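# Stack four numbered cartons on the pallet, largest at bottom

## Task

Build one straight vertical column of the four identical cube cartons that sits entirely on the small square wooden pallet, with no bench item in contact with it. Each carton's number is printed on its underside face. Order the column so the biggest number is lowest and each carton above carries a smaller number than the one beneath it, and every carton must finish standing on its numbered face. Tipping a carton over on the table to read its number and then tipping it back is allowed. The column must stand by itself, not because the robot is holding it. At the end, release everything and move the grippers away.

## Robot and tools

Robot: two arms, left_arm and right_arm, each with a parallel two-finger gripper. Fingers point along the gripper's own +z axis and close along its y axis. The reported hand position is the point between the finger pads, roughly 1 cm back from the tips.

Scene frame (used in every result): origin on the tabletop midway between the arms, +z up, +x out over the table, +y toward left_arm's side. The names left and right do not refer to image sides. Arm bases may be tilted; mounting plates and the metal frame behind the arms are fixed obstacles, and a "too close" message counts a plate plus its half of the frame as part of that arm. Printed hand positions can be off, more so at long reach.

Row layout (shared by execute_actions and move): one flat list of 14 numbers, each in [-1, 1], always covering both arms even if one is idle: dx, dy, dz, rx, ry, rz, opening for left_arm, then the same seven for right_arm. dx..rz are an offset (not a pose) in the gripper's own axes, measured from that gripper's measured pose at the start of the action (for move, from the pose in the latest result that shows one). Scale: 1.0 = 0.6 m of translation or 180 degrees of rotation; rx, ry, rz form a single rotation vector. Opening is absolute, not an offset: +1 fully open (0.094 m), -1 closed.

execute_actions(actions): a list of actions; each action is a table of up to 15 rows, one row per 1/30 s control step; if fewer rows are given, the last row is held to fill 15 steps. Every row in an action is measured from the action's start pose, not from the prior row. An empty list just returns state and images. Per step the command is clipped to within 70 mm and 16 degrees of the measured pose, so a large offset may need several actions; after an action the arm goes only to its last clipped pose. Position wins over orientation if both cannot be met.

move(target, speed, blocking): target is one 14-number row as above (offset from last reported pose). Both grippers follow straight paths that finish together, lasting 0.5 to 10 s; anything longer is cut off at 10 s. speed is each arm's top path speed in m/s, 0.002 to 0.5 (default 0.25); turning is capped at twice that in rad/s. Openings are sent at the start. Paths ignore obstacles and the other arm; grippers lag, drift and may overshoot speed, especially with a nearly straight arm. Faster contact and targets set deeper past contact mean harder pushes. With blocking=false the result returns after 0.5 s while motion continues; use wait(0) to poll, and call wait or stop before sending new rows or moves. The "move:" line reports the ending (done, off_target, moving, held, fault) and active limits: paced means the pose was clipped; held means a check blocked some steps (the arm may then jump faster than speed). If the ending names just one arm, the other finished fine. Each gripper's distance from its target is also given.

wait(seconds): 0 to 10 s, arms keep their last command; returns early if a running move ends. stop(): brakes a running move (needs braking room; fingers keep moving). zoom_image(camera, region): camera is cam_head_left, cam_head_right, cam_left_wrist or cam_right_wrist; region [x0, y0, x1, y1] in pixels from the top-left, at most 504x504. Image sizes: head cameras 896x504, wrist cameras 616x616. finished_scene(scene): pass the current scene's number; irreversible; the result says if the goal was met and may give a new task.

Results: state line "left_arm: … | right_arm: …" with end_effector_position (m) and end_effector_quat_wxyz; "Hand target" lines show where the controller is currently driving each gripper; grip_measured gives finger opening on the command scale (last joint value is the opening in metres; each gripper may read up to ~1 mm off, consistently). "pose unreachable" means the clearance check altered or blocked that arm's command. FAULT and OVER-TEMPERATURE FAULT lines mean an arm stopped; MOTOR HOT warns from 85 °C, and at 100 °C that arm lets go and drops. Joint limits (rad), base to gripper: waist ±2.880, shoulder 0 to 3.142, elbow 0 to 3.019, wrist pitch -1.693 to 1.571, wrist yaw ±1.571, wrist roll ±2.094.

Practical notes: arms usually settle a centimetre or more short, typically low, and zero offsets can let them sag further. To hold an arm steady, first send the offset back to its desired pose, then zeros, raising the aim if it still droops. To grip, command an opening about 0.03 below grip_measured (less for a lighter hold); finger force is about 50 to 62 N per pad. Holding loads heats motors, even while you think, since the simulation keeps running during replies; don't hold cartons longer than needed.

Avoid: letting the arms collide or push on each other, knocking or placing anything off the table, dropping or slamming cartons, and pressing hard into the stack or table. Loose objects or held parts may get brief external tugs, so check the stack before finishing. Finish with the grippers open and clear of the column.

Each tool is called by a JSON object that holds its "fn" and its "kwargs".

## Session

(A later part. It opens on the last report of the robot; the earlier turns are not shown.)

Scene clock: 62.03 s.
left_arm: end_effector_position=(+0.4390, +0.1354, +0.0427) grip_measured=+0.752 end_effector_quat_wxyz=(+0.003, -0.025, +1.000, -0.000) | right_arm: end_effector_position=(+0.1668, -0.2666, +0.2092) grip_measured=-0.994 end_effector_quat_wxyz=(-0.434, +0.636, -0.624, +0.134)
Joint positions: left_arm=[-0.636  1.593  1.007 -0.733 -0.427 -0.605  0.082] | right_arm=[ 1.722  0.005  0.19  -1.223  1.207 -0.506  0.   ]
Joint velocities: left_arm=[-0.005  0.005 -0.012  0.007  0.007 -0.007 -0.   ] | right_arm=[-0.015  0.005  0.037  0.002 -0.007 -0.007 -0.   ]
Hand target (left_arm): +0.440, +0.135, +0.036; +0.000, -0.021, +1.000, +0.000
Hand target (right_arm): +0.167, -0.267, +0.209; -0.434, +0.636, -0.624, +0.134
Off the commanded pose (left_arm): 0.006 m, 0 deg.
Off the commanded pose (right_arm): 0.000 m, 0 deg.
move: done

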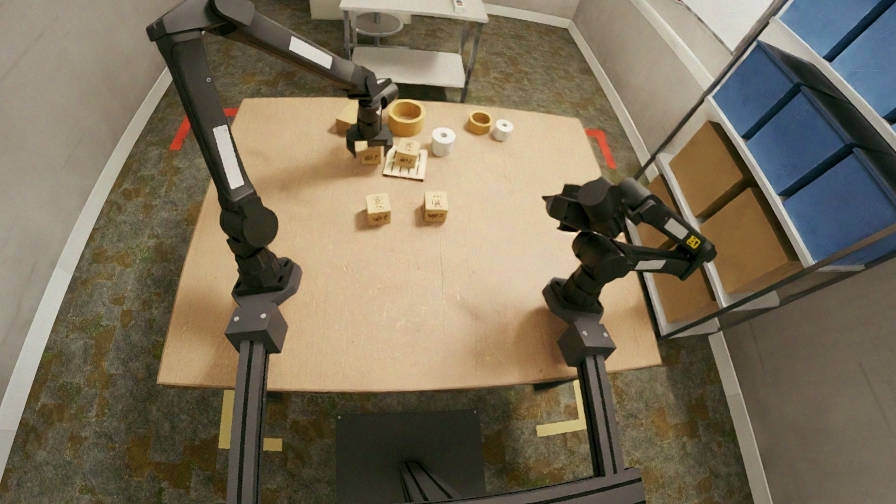

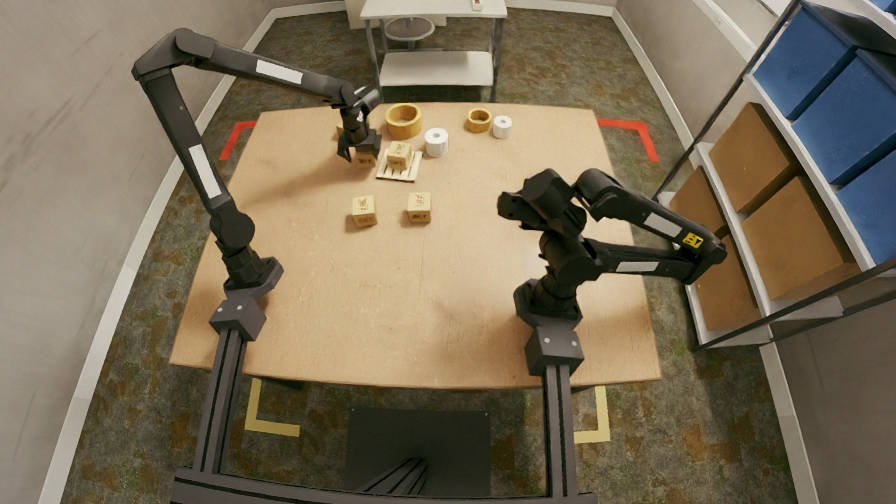

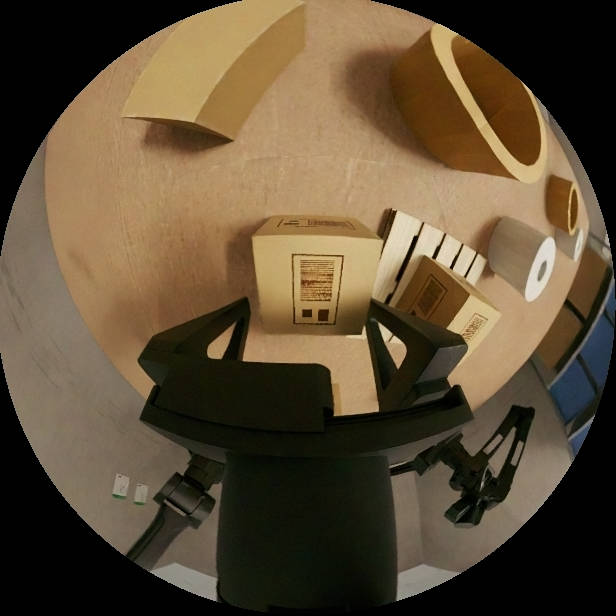

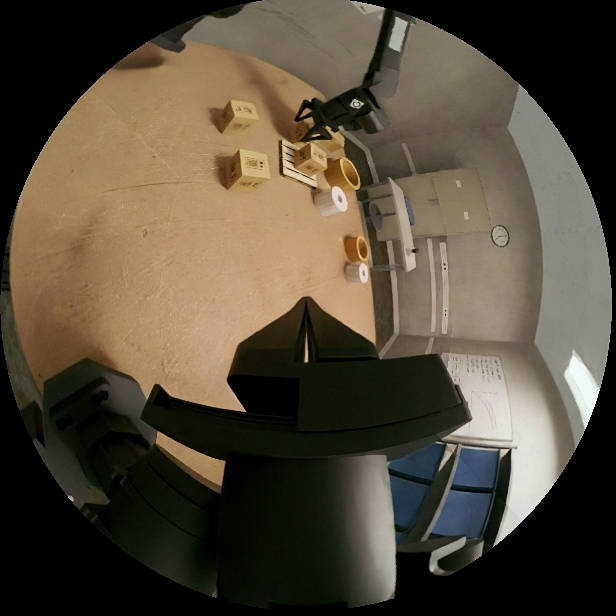

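{"fn": "move", "kwargs": {"target": [-0.028,-0.008,0.012,0,0,0.02,0.75,0,0,0,0,0,0,-1], "speed": 0.04}}

{"fn": "move", "kwargs": {"target": [0,0,0,0,0,0,0.17,0,0,0,0,0,0,-1]}}

{"fn": "move", "kwargs": {"target": [0,0,-0.16,0,0,0,0.17,0,0,0,0,0,0,-1]}}

{"fn": "move", "kwargs": {"target": [0.34,-0.14,-0.18,0.39,0,0,0.17,0,0,0,0,0,0,-1]}}

{"fn": "zoom_image", "kwargs": {"camera": "cam_right_wrist", "region": [240,20,400,150]}}

Scene clock: 63.33 s.
left_arm: end_effector_position=(+0.4445, +0.1347, +0.0379) grip_measured=+0.752 end_effector_quat_wxyz=(+0.001, +0.005, +1.000, +0.002) | right_arm: end_effector_position=(+0.1668, -0.2666, +0.2092) grip_measured=-0.994 end_effector_quat_wxyz=(-0.434, +0.636, -0.624, +0.134)
Joint positions: left_arm=[-0.627  1.611  1.024 -0.733 -0.427 -0.539  0.082] | right_arm=[ 1.722  0.005  0.19  -1.223  1.207 -0.506  0.   ]
Joint velocities: left_arm=[-0.005 -0.015  0.012 -0.002 -0.022  0.081 -0.002] | right_arm=[ 0.015  0.005 -0.002  0.002  0.022 -0.007 -0.001]
Hand target (left_arm): +0.456, +0.132, +0.036; +0.003, +0.007, +1.000, -0.000
Hand target (right_arm): +0.167, -0.267, +0.209; -0.434, +0.636, -0.624, +0.134
Off the commanded pose (left_arm): 0.012 m, 0 deg.
Off the commanded pose (right_arm): 0.000 m, 0 deg.
move: off_target (left_arm)

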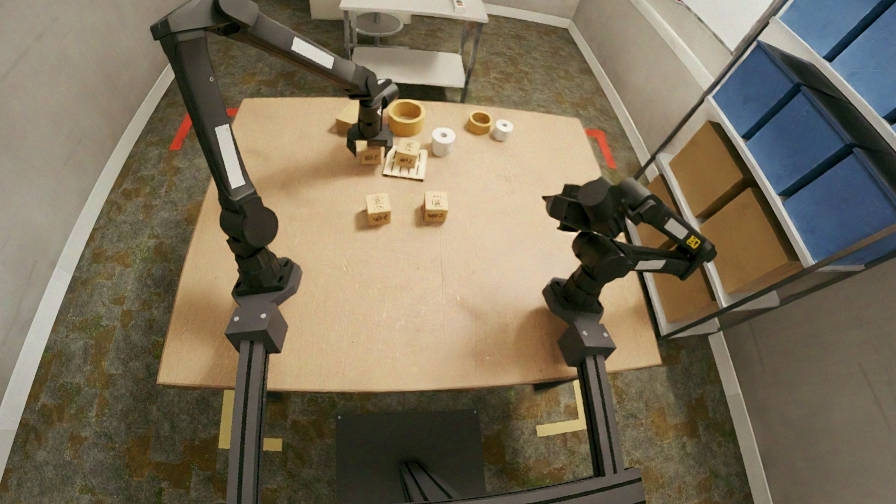

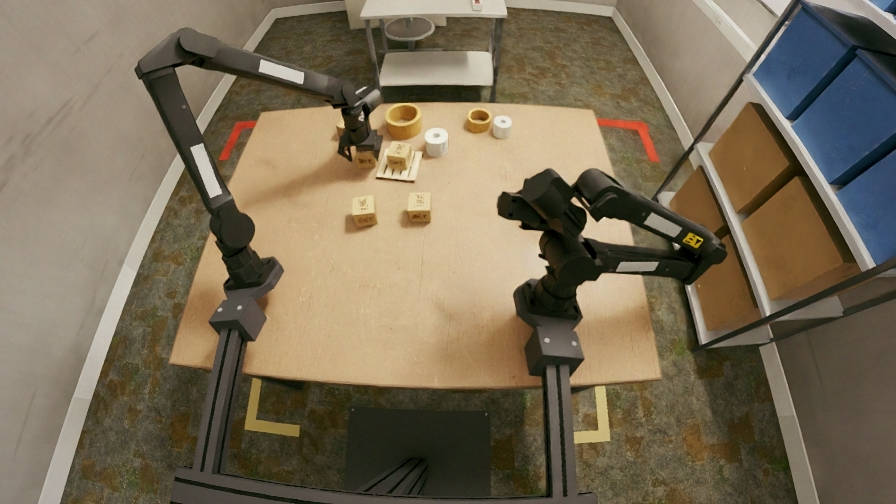

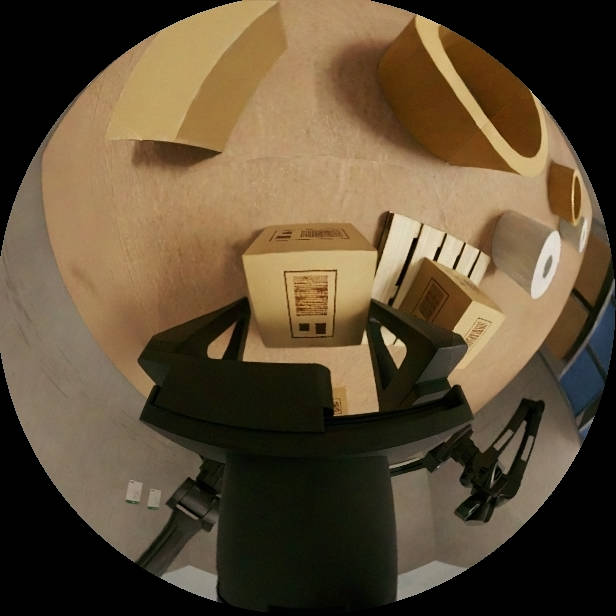

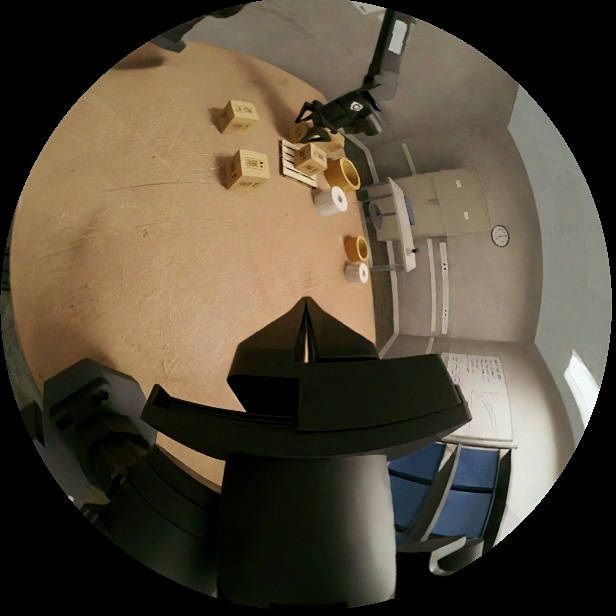

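Scene clock: 63.83 s.
left_arm: end_effector_position=(+0.4444, +0.1346, +0.0379) grip_measured=+0.218 end_effector_quat_wxyz=(+0.001, +0.005, +1.000, +0.002) | right_arm: end_effector_position=(+0.1668, -0.2666, +0.2092) grip_measured=-0.994 end_effector_quat_wxyz=(-0.434, +0.636, -0.624, +0.134)
Joint positions: left_arm=[-0.627  1.611  1.024 -0.733 -0.426 -0.539  0.057] | right_arm=[ 1.722  0.005  0.19  -1.223  1.207 -0.506  0.   ]
Joint velocities: left_arm=[-0.005 -0.005 -0.002 -0.012 -0.007 -0.007 -0.   ] | right_arm=[ 0.005 -0.015  0.007 -0.002 -0.022  0.007 -0.   ]
Hand target (left_arm): +0.444, +0.135, +0.038; +0.001, +0.005, +1.000, +0.002
Hand target (right_arm): +0.167, -0.267, +0.209; -0.434, +0.636, -0.624, +0.134
Off the commanded pose (left_arm): 0.000 m, 0 deg.
Off the commanded pose (right_arm): 0.000 m, 0 deg.
move: done

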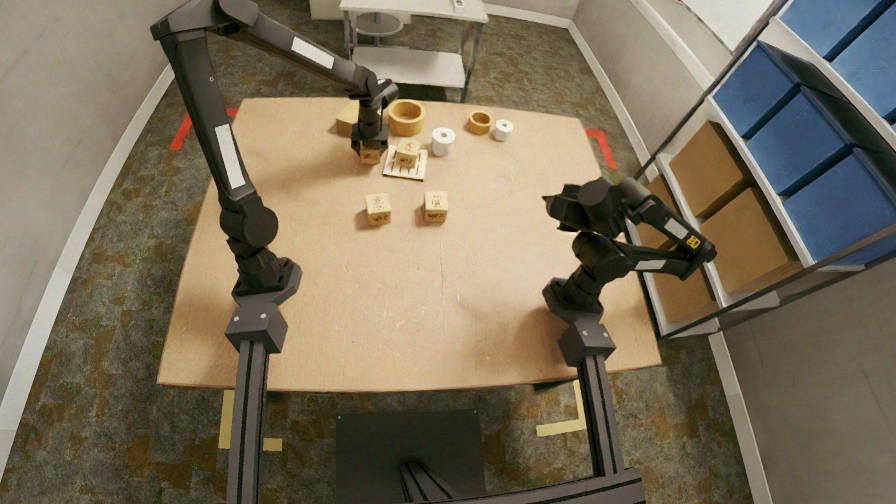

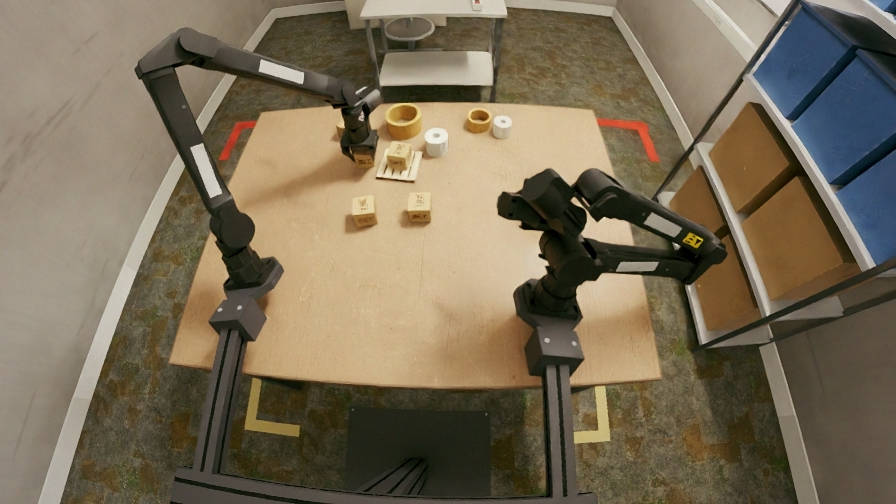

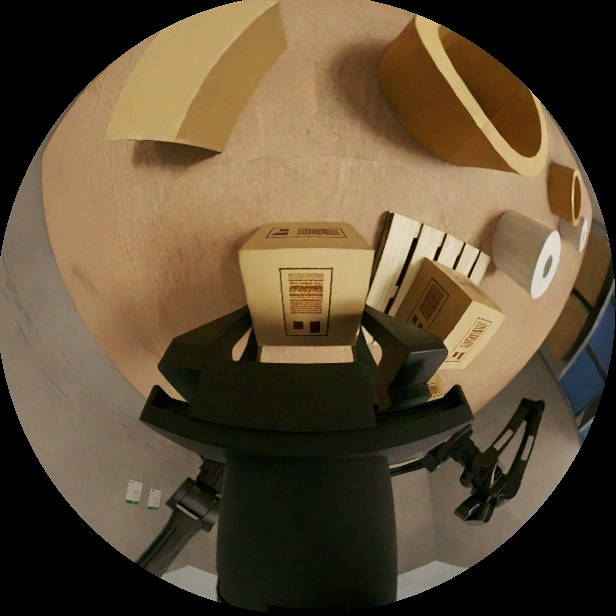

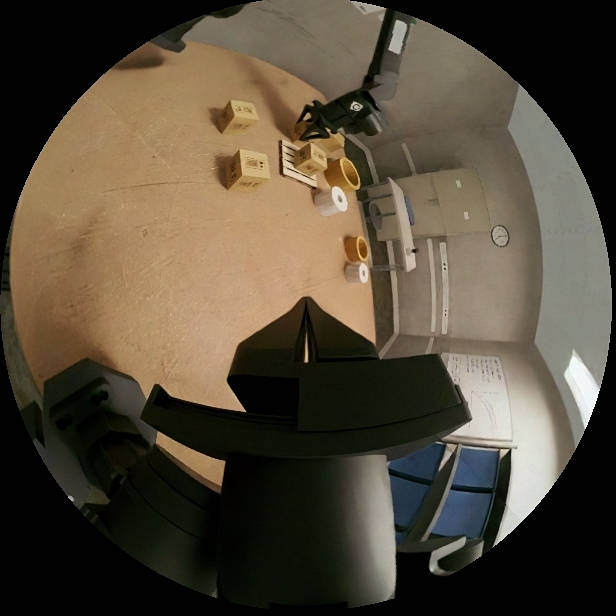

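Scene clock: 64.70 s.
left_arm: end_effector_position=(+0.4344, +0.1381, +0.1251) grip_measured=+0.218 end_effector_quat_wxyz=(-0.007, +0.015, +1.000, +0.006) | right_arm: end_effector_position=(+0.1668, -0.2666, +0.2092) grip_measured=-0.994 end_effector_quat_wxyz=(-0.434, +0.636, -0.624, +0.134)
Joint positions: left_arm=[-0.718  1.464  1.076 -0.993 -0.445 -0.625  0.057] | right_arm=[ 1.722  0.005  0.19  -1.223  1.207 -0.506  0.   ]
Joint velocities: left_arm=[-0.005  0.015 -0.002 -0.007  0.037 -0.007 -0.001] | right_arm=[-0.015 -0.005 -0.012 -0.002 -0.066 -0.037 -0.001]
Hand target (left_arm): +0.444, +0.135, +0.134; +0.001, +0.006, +1.000, +0.002
Hand target (right_arm): +0.167, -0.267, +0.209; -0.434, +0.636, -0.624, +0.134
Off the commanded pose (left_arm): 0.014 m, 2 deg.
Off the commanded pose (right_arm): 0.000 m, 0 deg.
move: off_target (left_arm)

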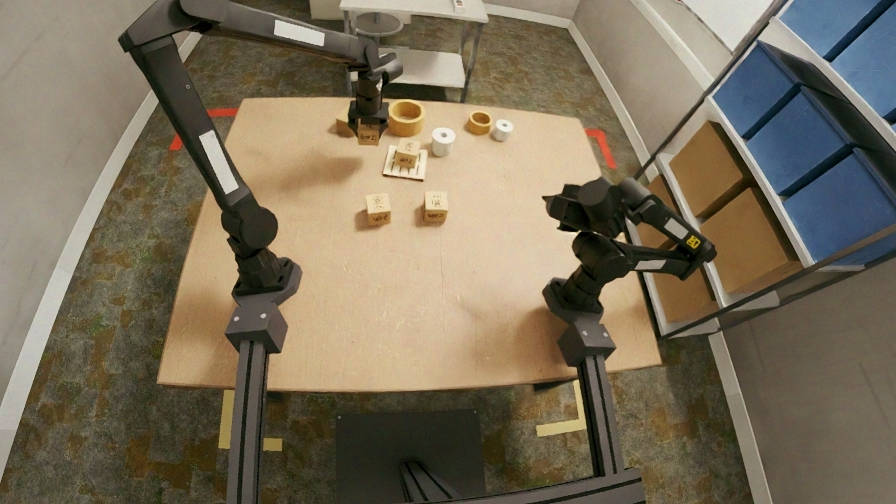

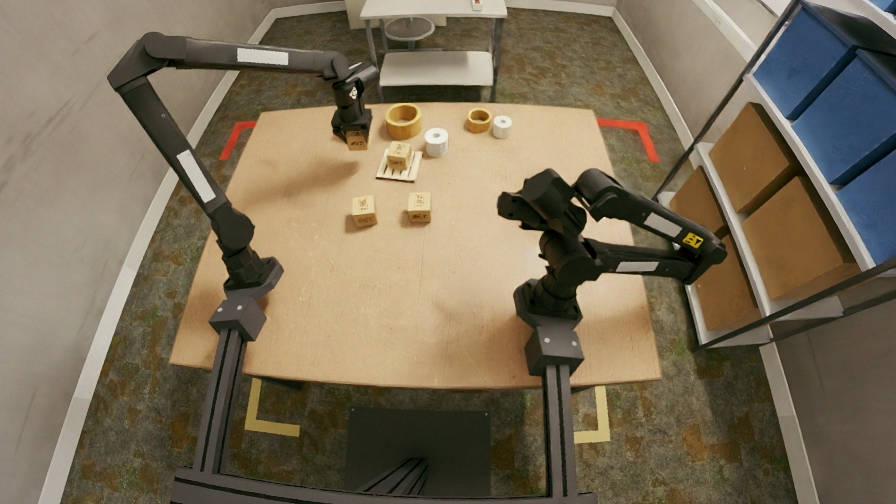

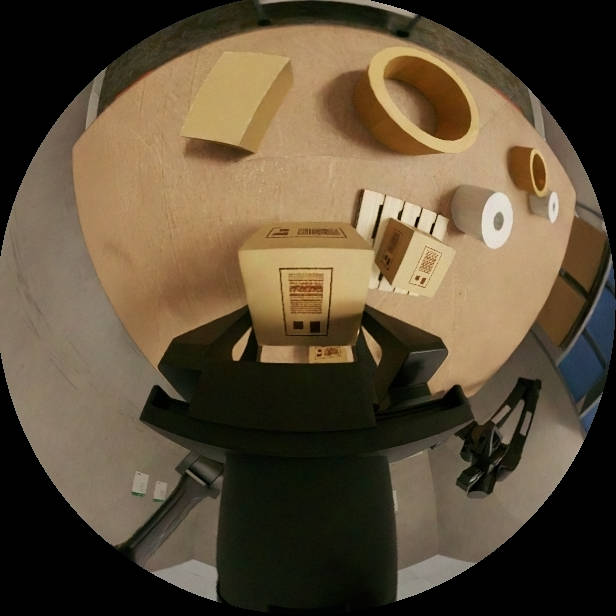

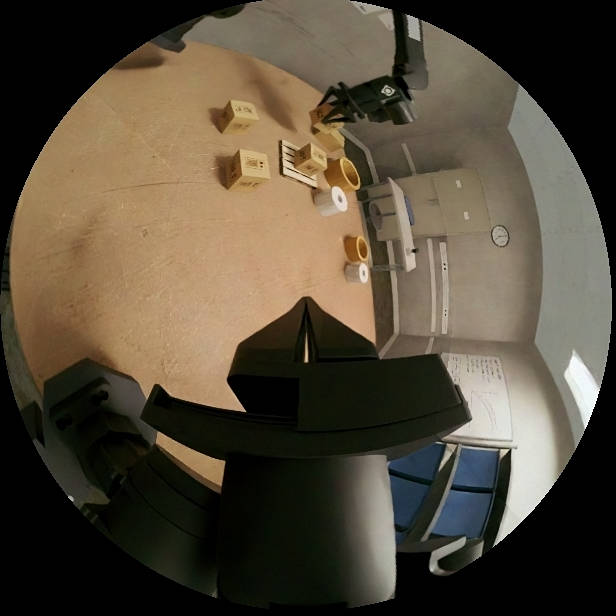

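Scene clock: 67.63 s.
left_arm: end_effector_position=(+0.2239, +0.0618, +0.2211) grip_measured=+0.218 end_effector_quat_wxyz=(-0.025, +0.011, +0.832, -0.555) | right_arm: end_effector_position=(+0.1668, -0.2666, +0.2092) grip_measured=-0.994 end_effector_quat_wxyz=(-0.434, +0.636, -0.624, +0.134)
Joint positions: left_arm=[-0.929  0.89   0.331 -0.084  0.393 -0.813  0.057] | right_arm=[ 1.722  0.005  0.19  -1.223  1.207 -0.506  0.   ]
Joint velocities: left_arm=[-0.005  0.005  0.002  0.002 -0.037 -0.022  0.001] | right_arm=[-0.005 -0.015 -0.007 -0.007 -0.081 -0.037  0.   ]
Hand target (left_arm): +0.229, +0.059, +0.233; -0.015, +0.009, +0.822, -0.569
Hand target (right_arm): +0.167, -0.267, +0.209; -0.434, +0.636, -0.624, +0.134
Off the commanded pose (left_arm): 0.015 m, 2 deg.
Off the commanded pose (right_arm): 0.000 m, 0 deg.
move: off_target (left_arm)

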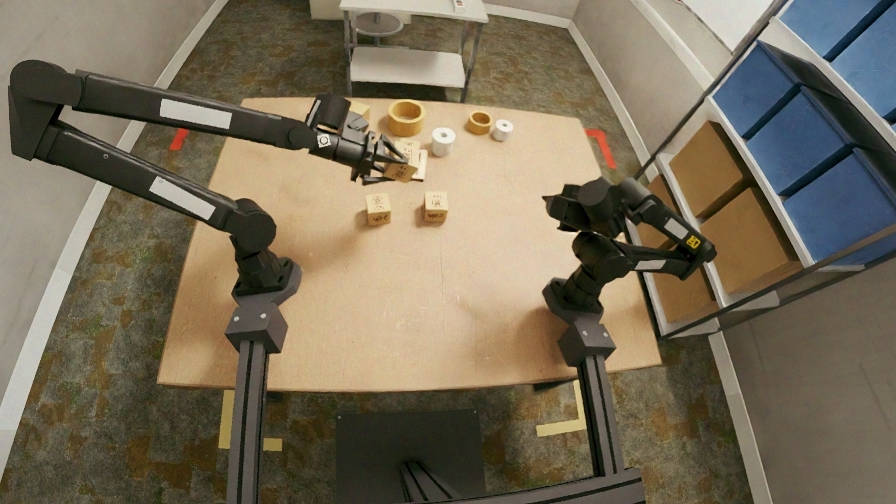

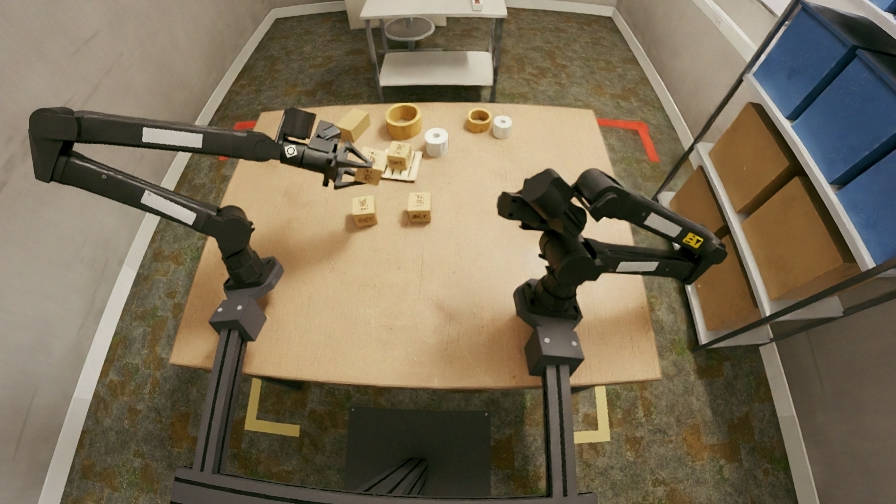

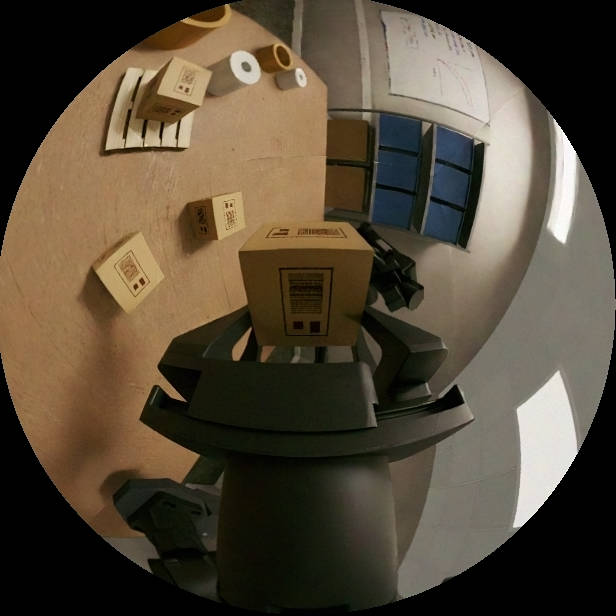

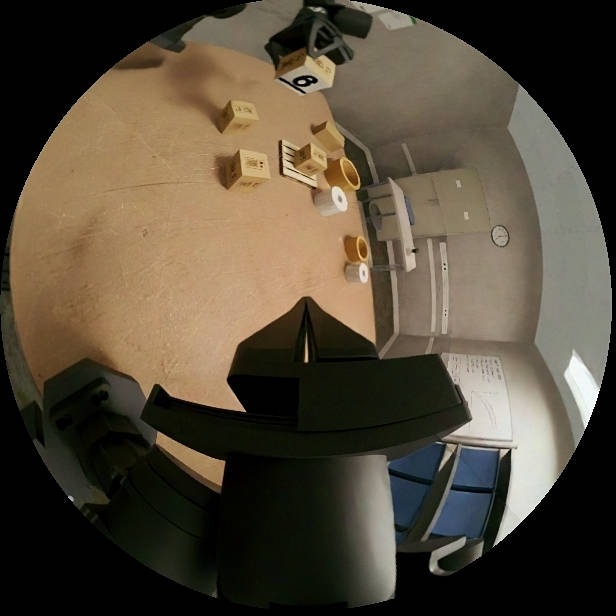

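Region (240, 20, 400, 150) of cam_right_wrist's 616x616 image, scaled by 3.150, with more detail than that image has; it fills the top 410 rows of this view, and the rest is white.

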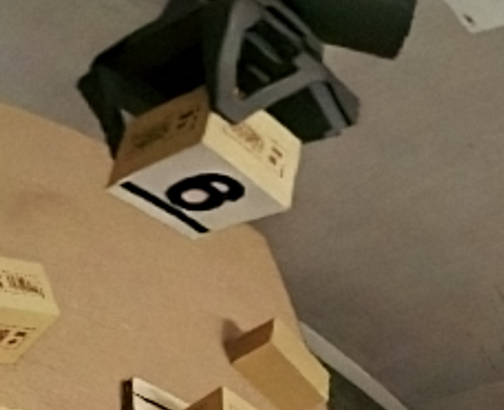

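{"fn": "move", "kwargs": {"target": [-0.19,0.23,-0.085,-0.375,0,0,0.17,0,0,0,0,0,0,-1]}}

Scene clock: 70.53 s.
left_arm: end_effector_position=(+0.3248, +0.1619, +0.1052) grip_measured=+0.218 end_effector_quat_wxyz=(-0.021, +0.036, +0.999, +0.003) | right_arm: end_effector_position=(+0.1668, -0.2666, +0.2092) grip_measured=-0.994 end_effector_quat_wxyz=(-0.434, +0.636, -0.624, +0.134)
Joint positions: left_arm=[-0.812  1.323  0.771 -0.892 -0.438 -0.692  0.057] | right_arm=[ 1.722  0.005  0.19  -1.223  1.207 -0.506  0.   ]
Joint velocities: left_arm=[ 0.015 -0.005 -0.012 -0.007 -0.022 -0.022 -0.   ] | right_arm=[-0.005  0.005 -0.007 -0.012  0.051  0.007 -0.001]
Hand target (left_arm): +0.339, +0.157, +0.111; -0.014, +0.023, +1.000, +0.000
Hand target (right_arm): +0.167, -0.267, +0.209; -0.434, +0.636, -0.624, +0.134
Off the commanded pose (left_arm): 0.016 m, 2 deg.
Off the commanded pose (right_arm): 0.000 m, 0 deg.
move: off_target (left_arm)

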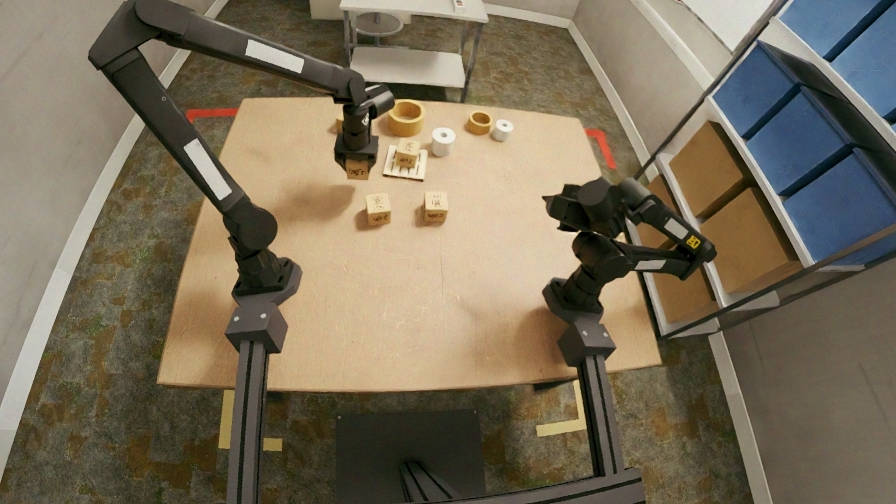

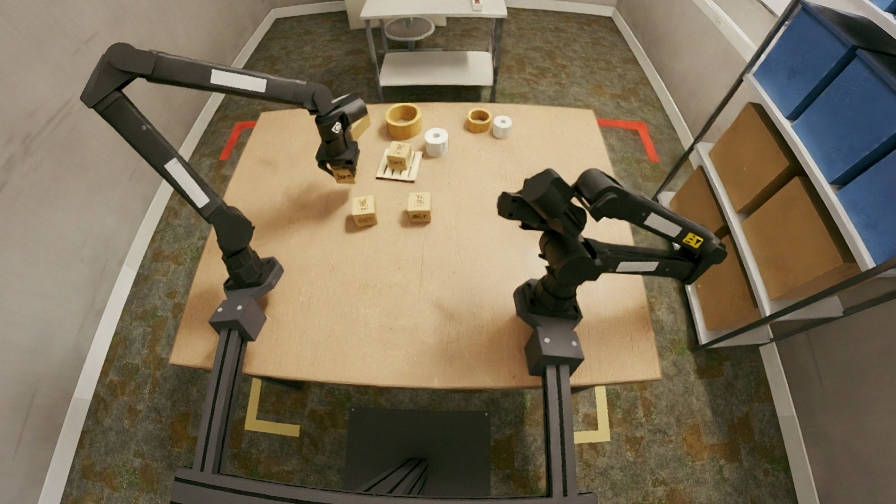

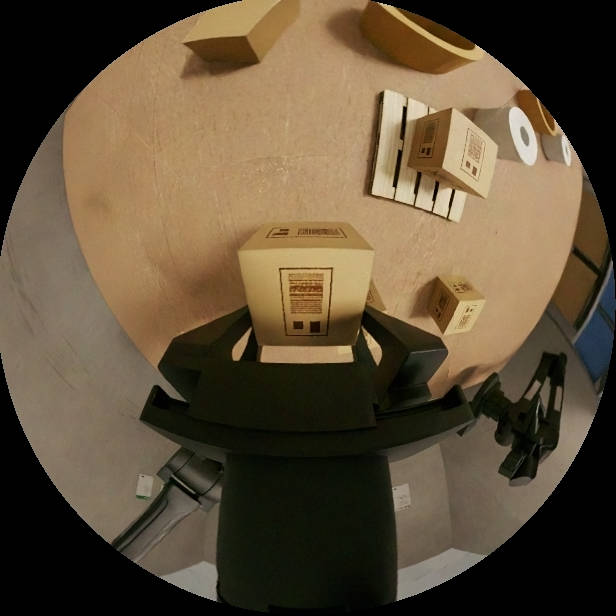

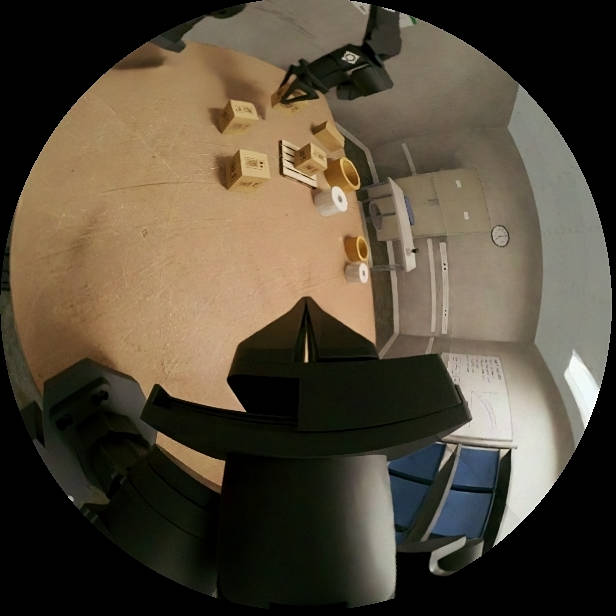

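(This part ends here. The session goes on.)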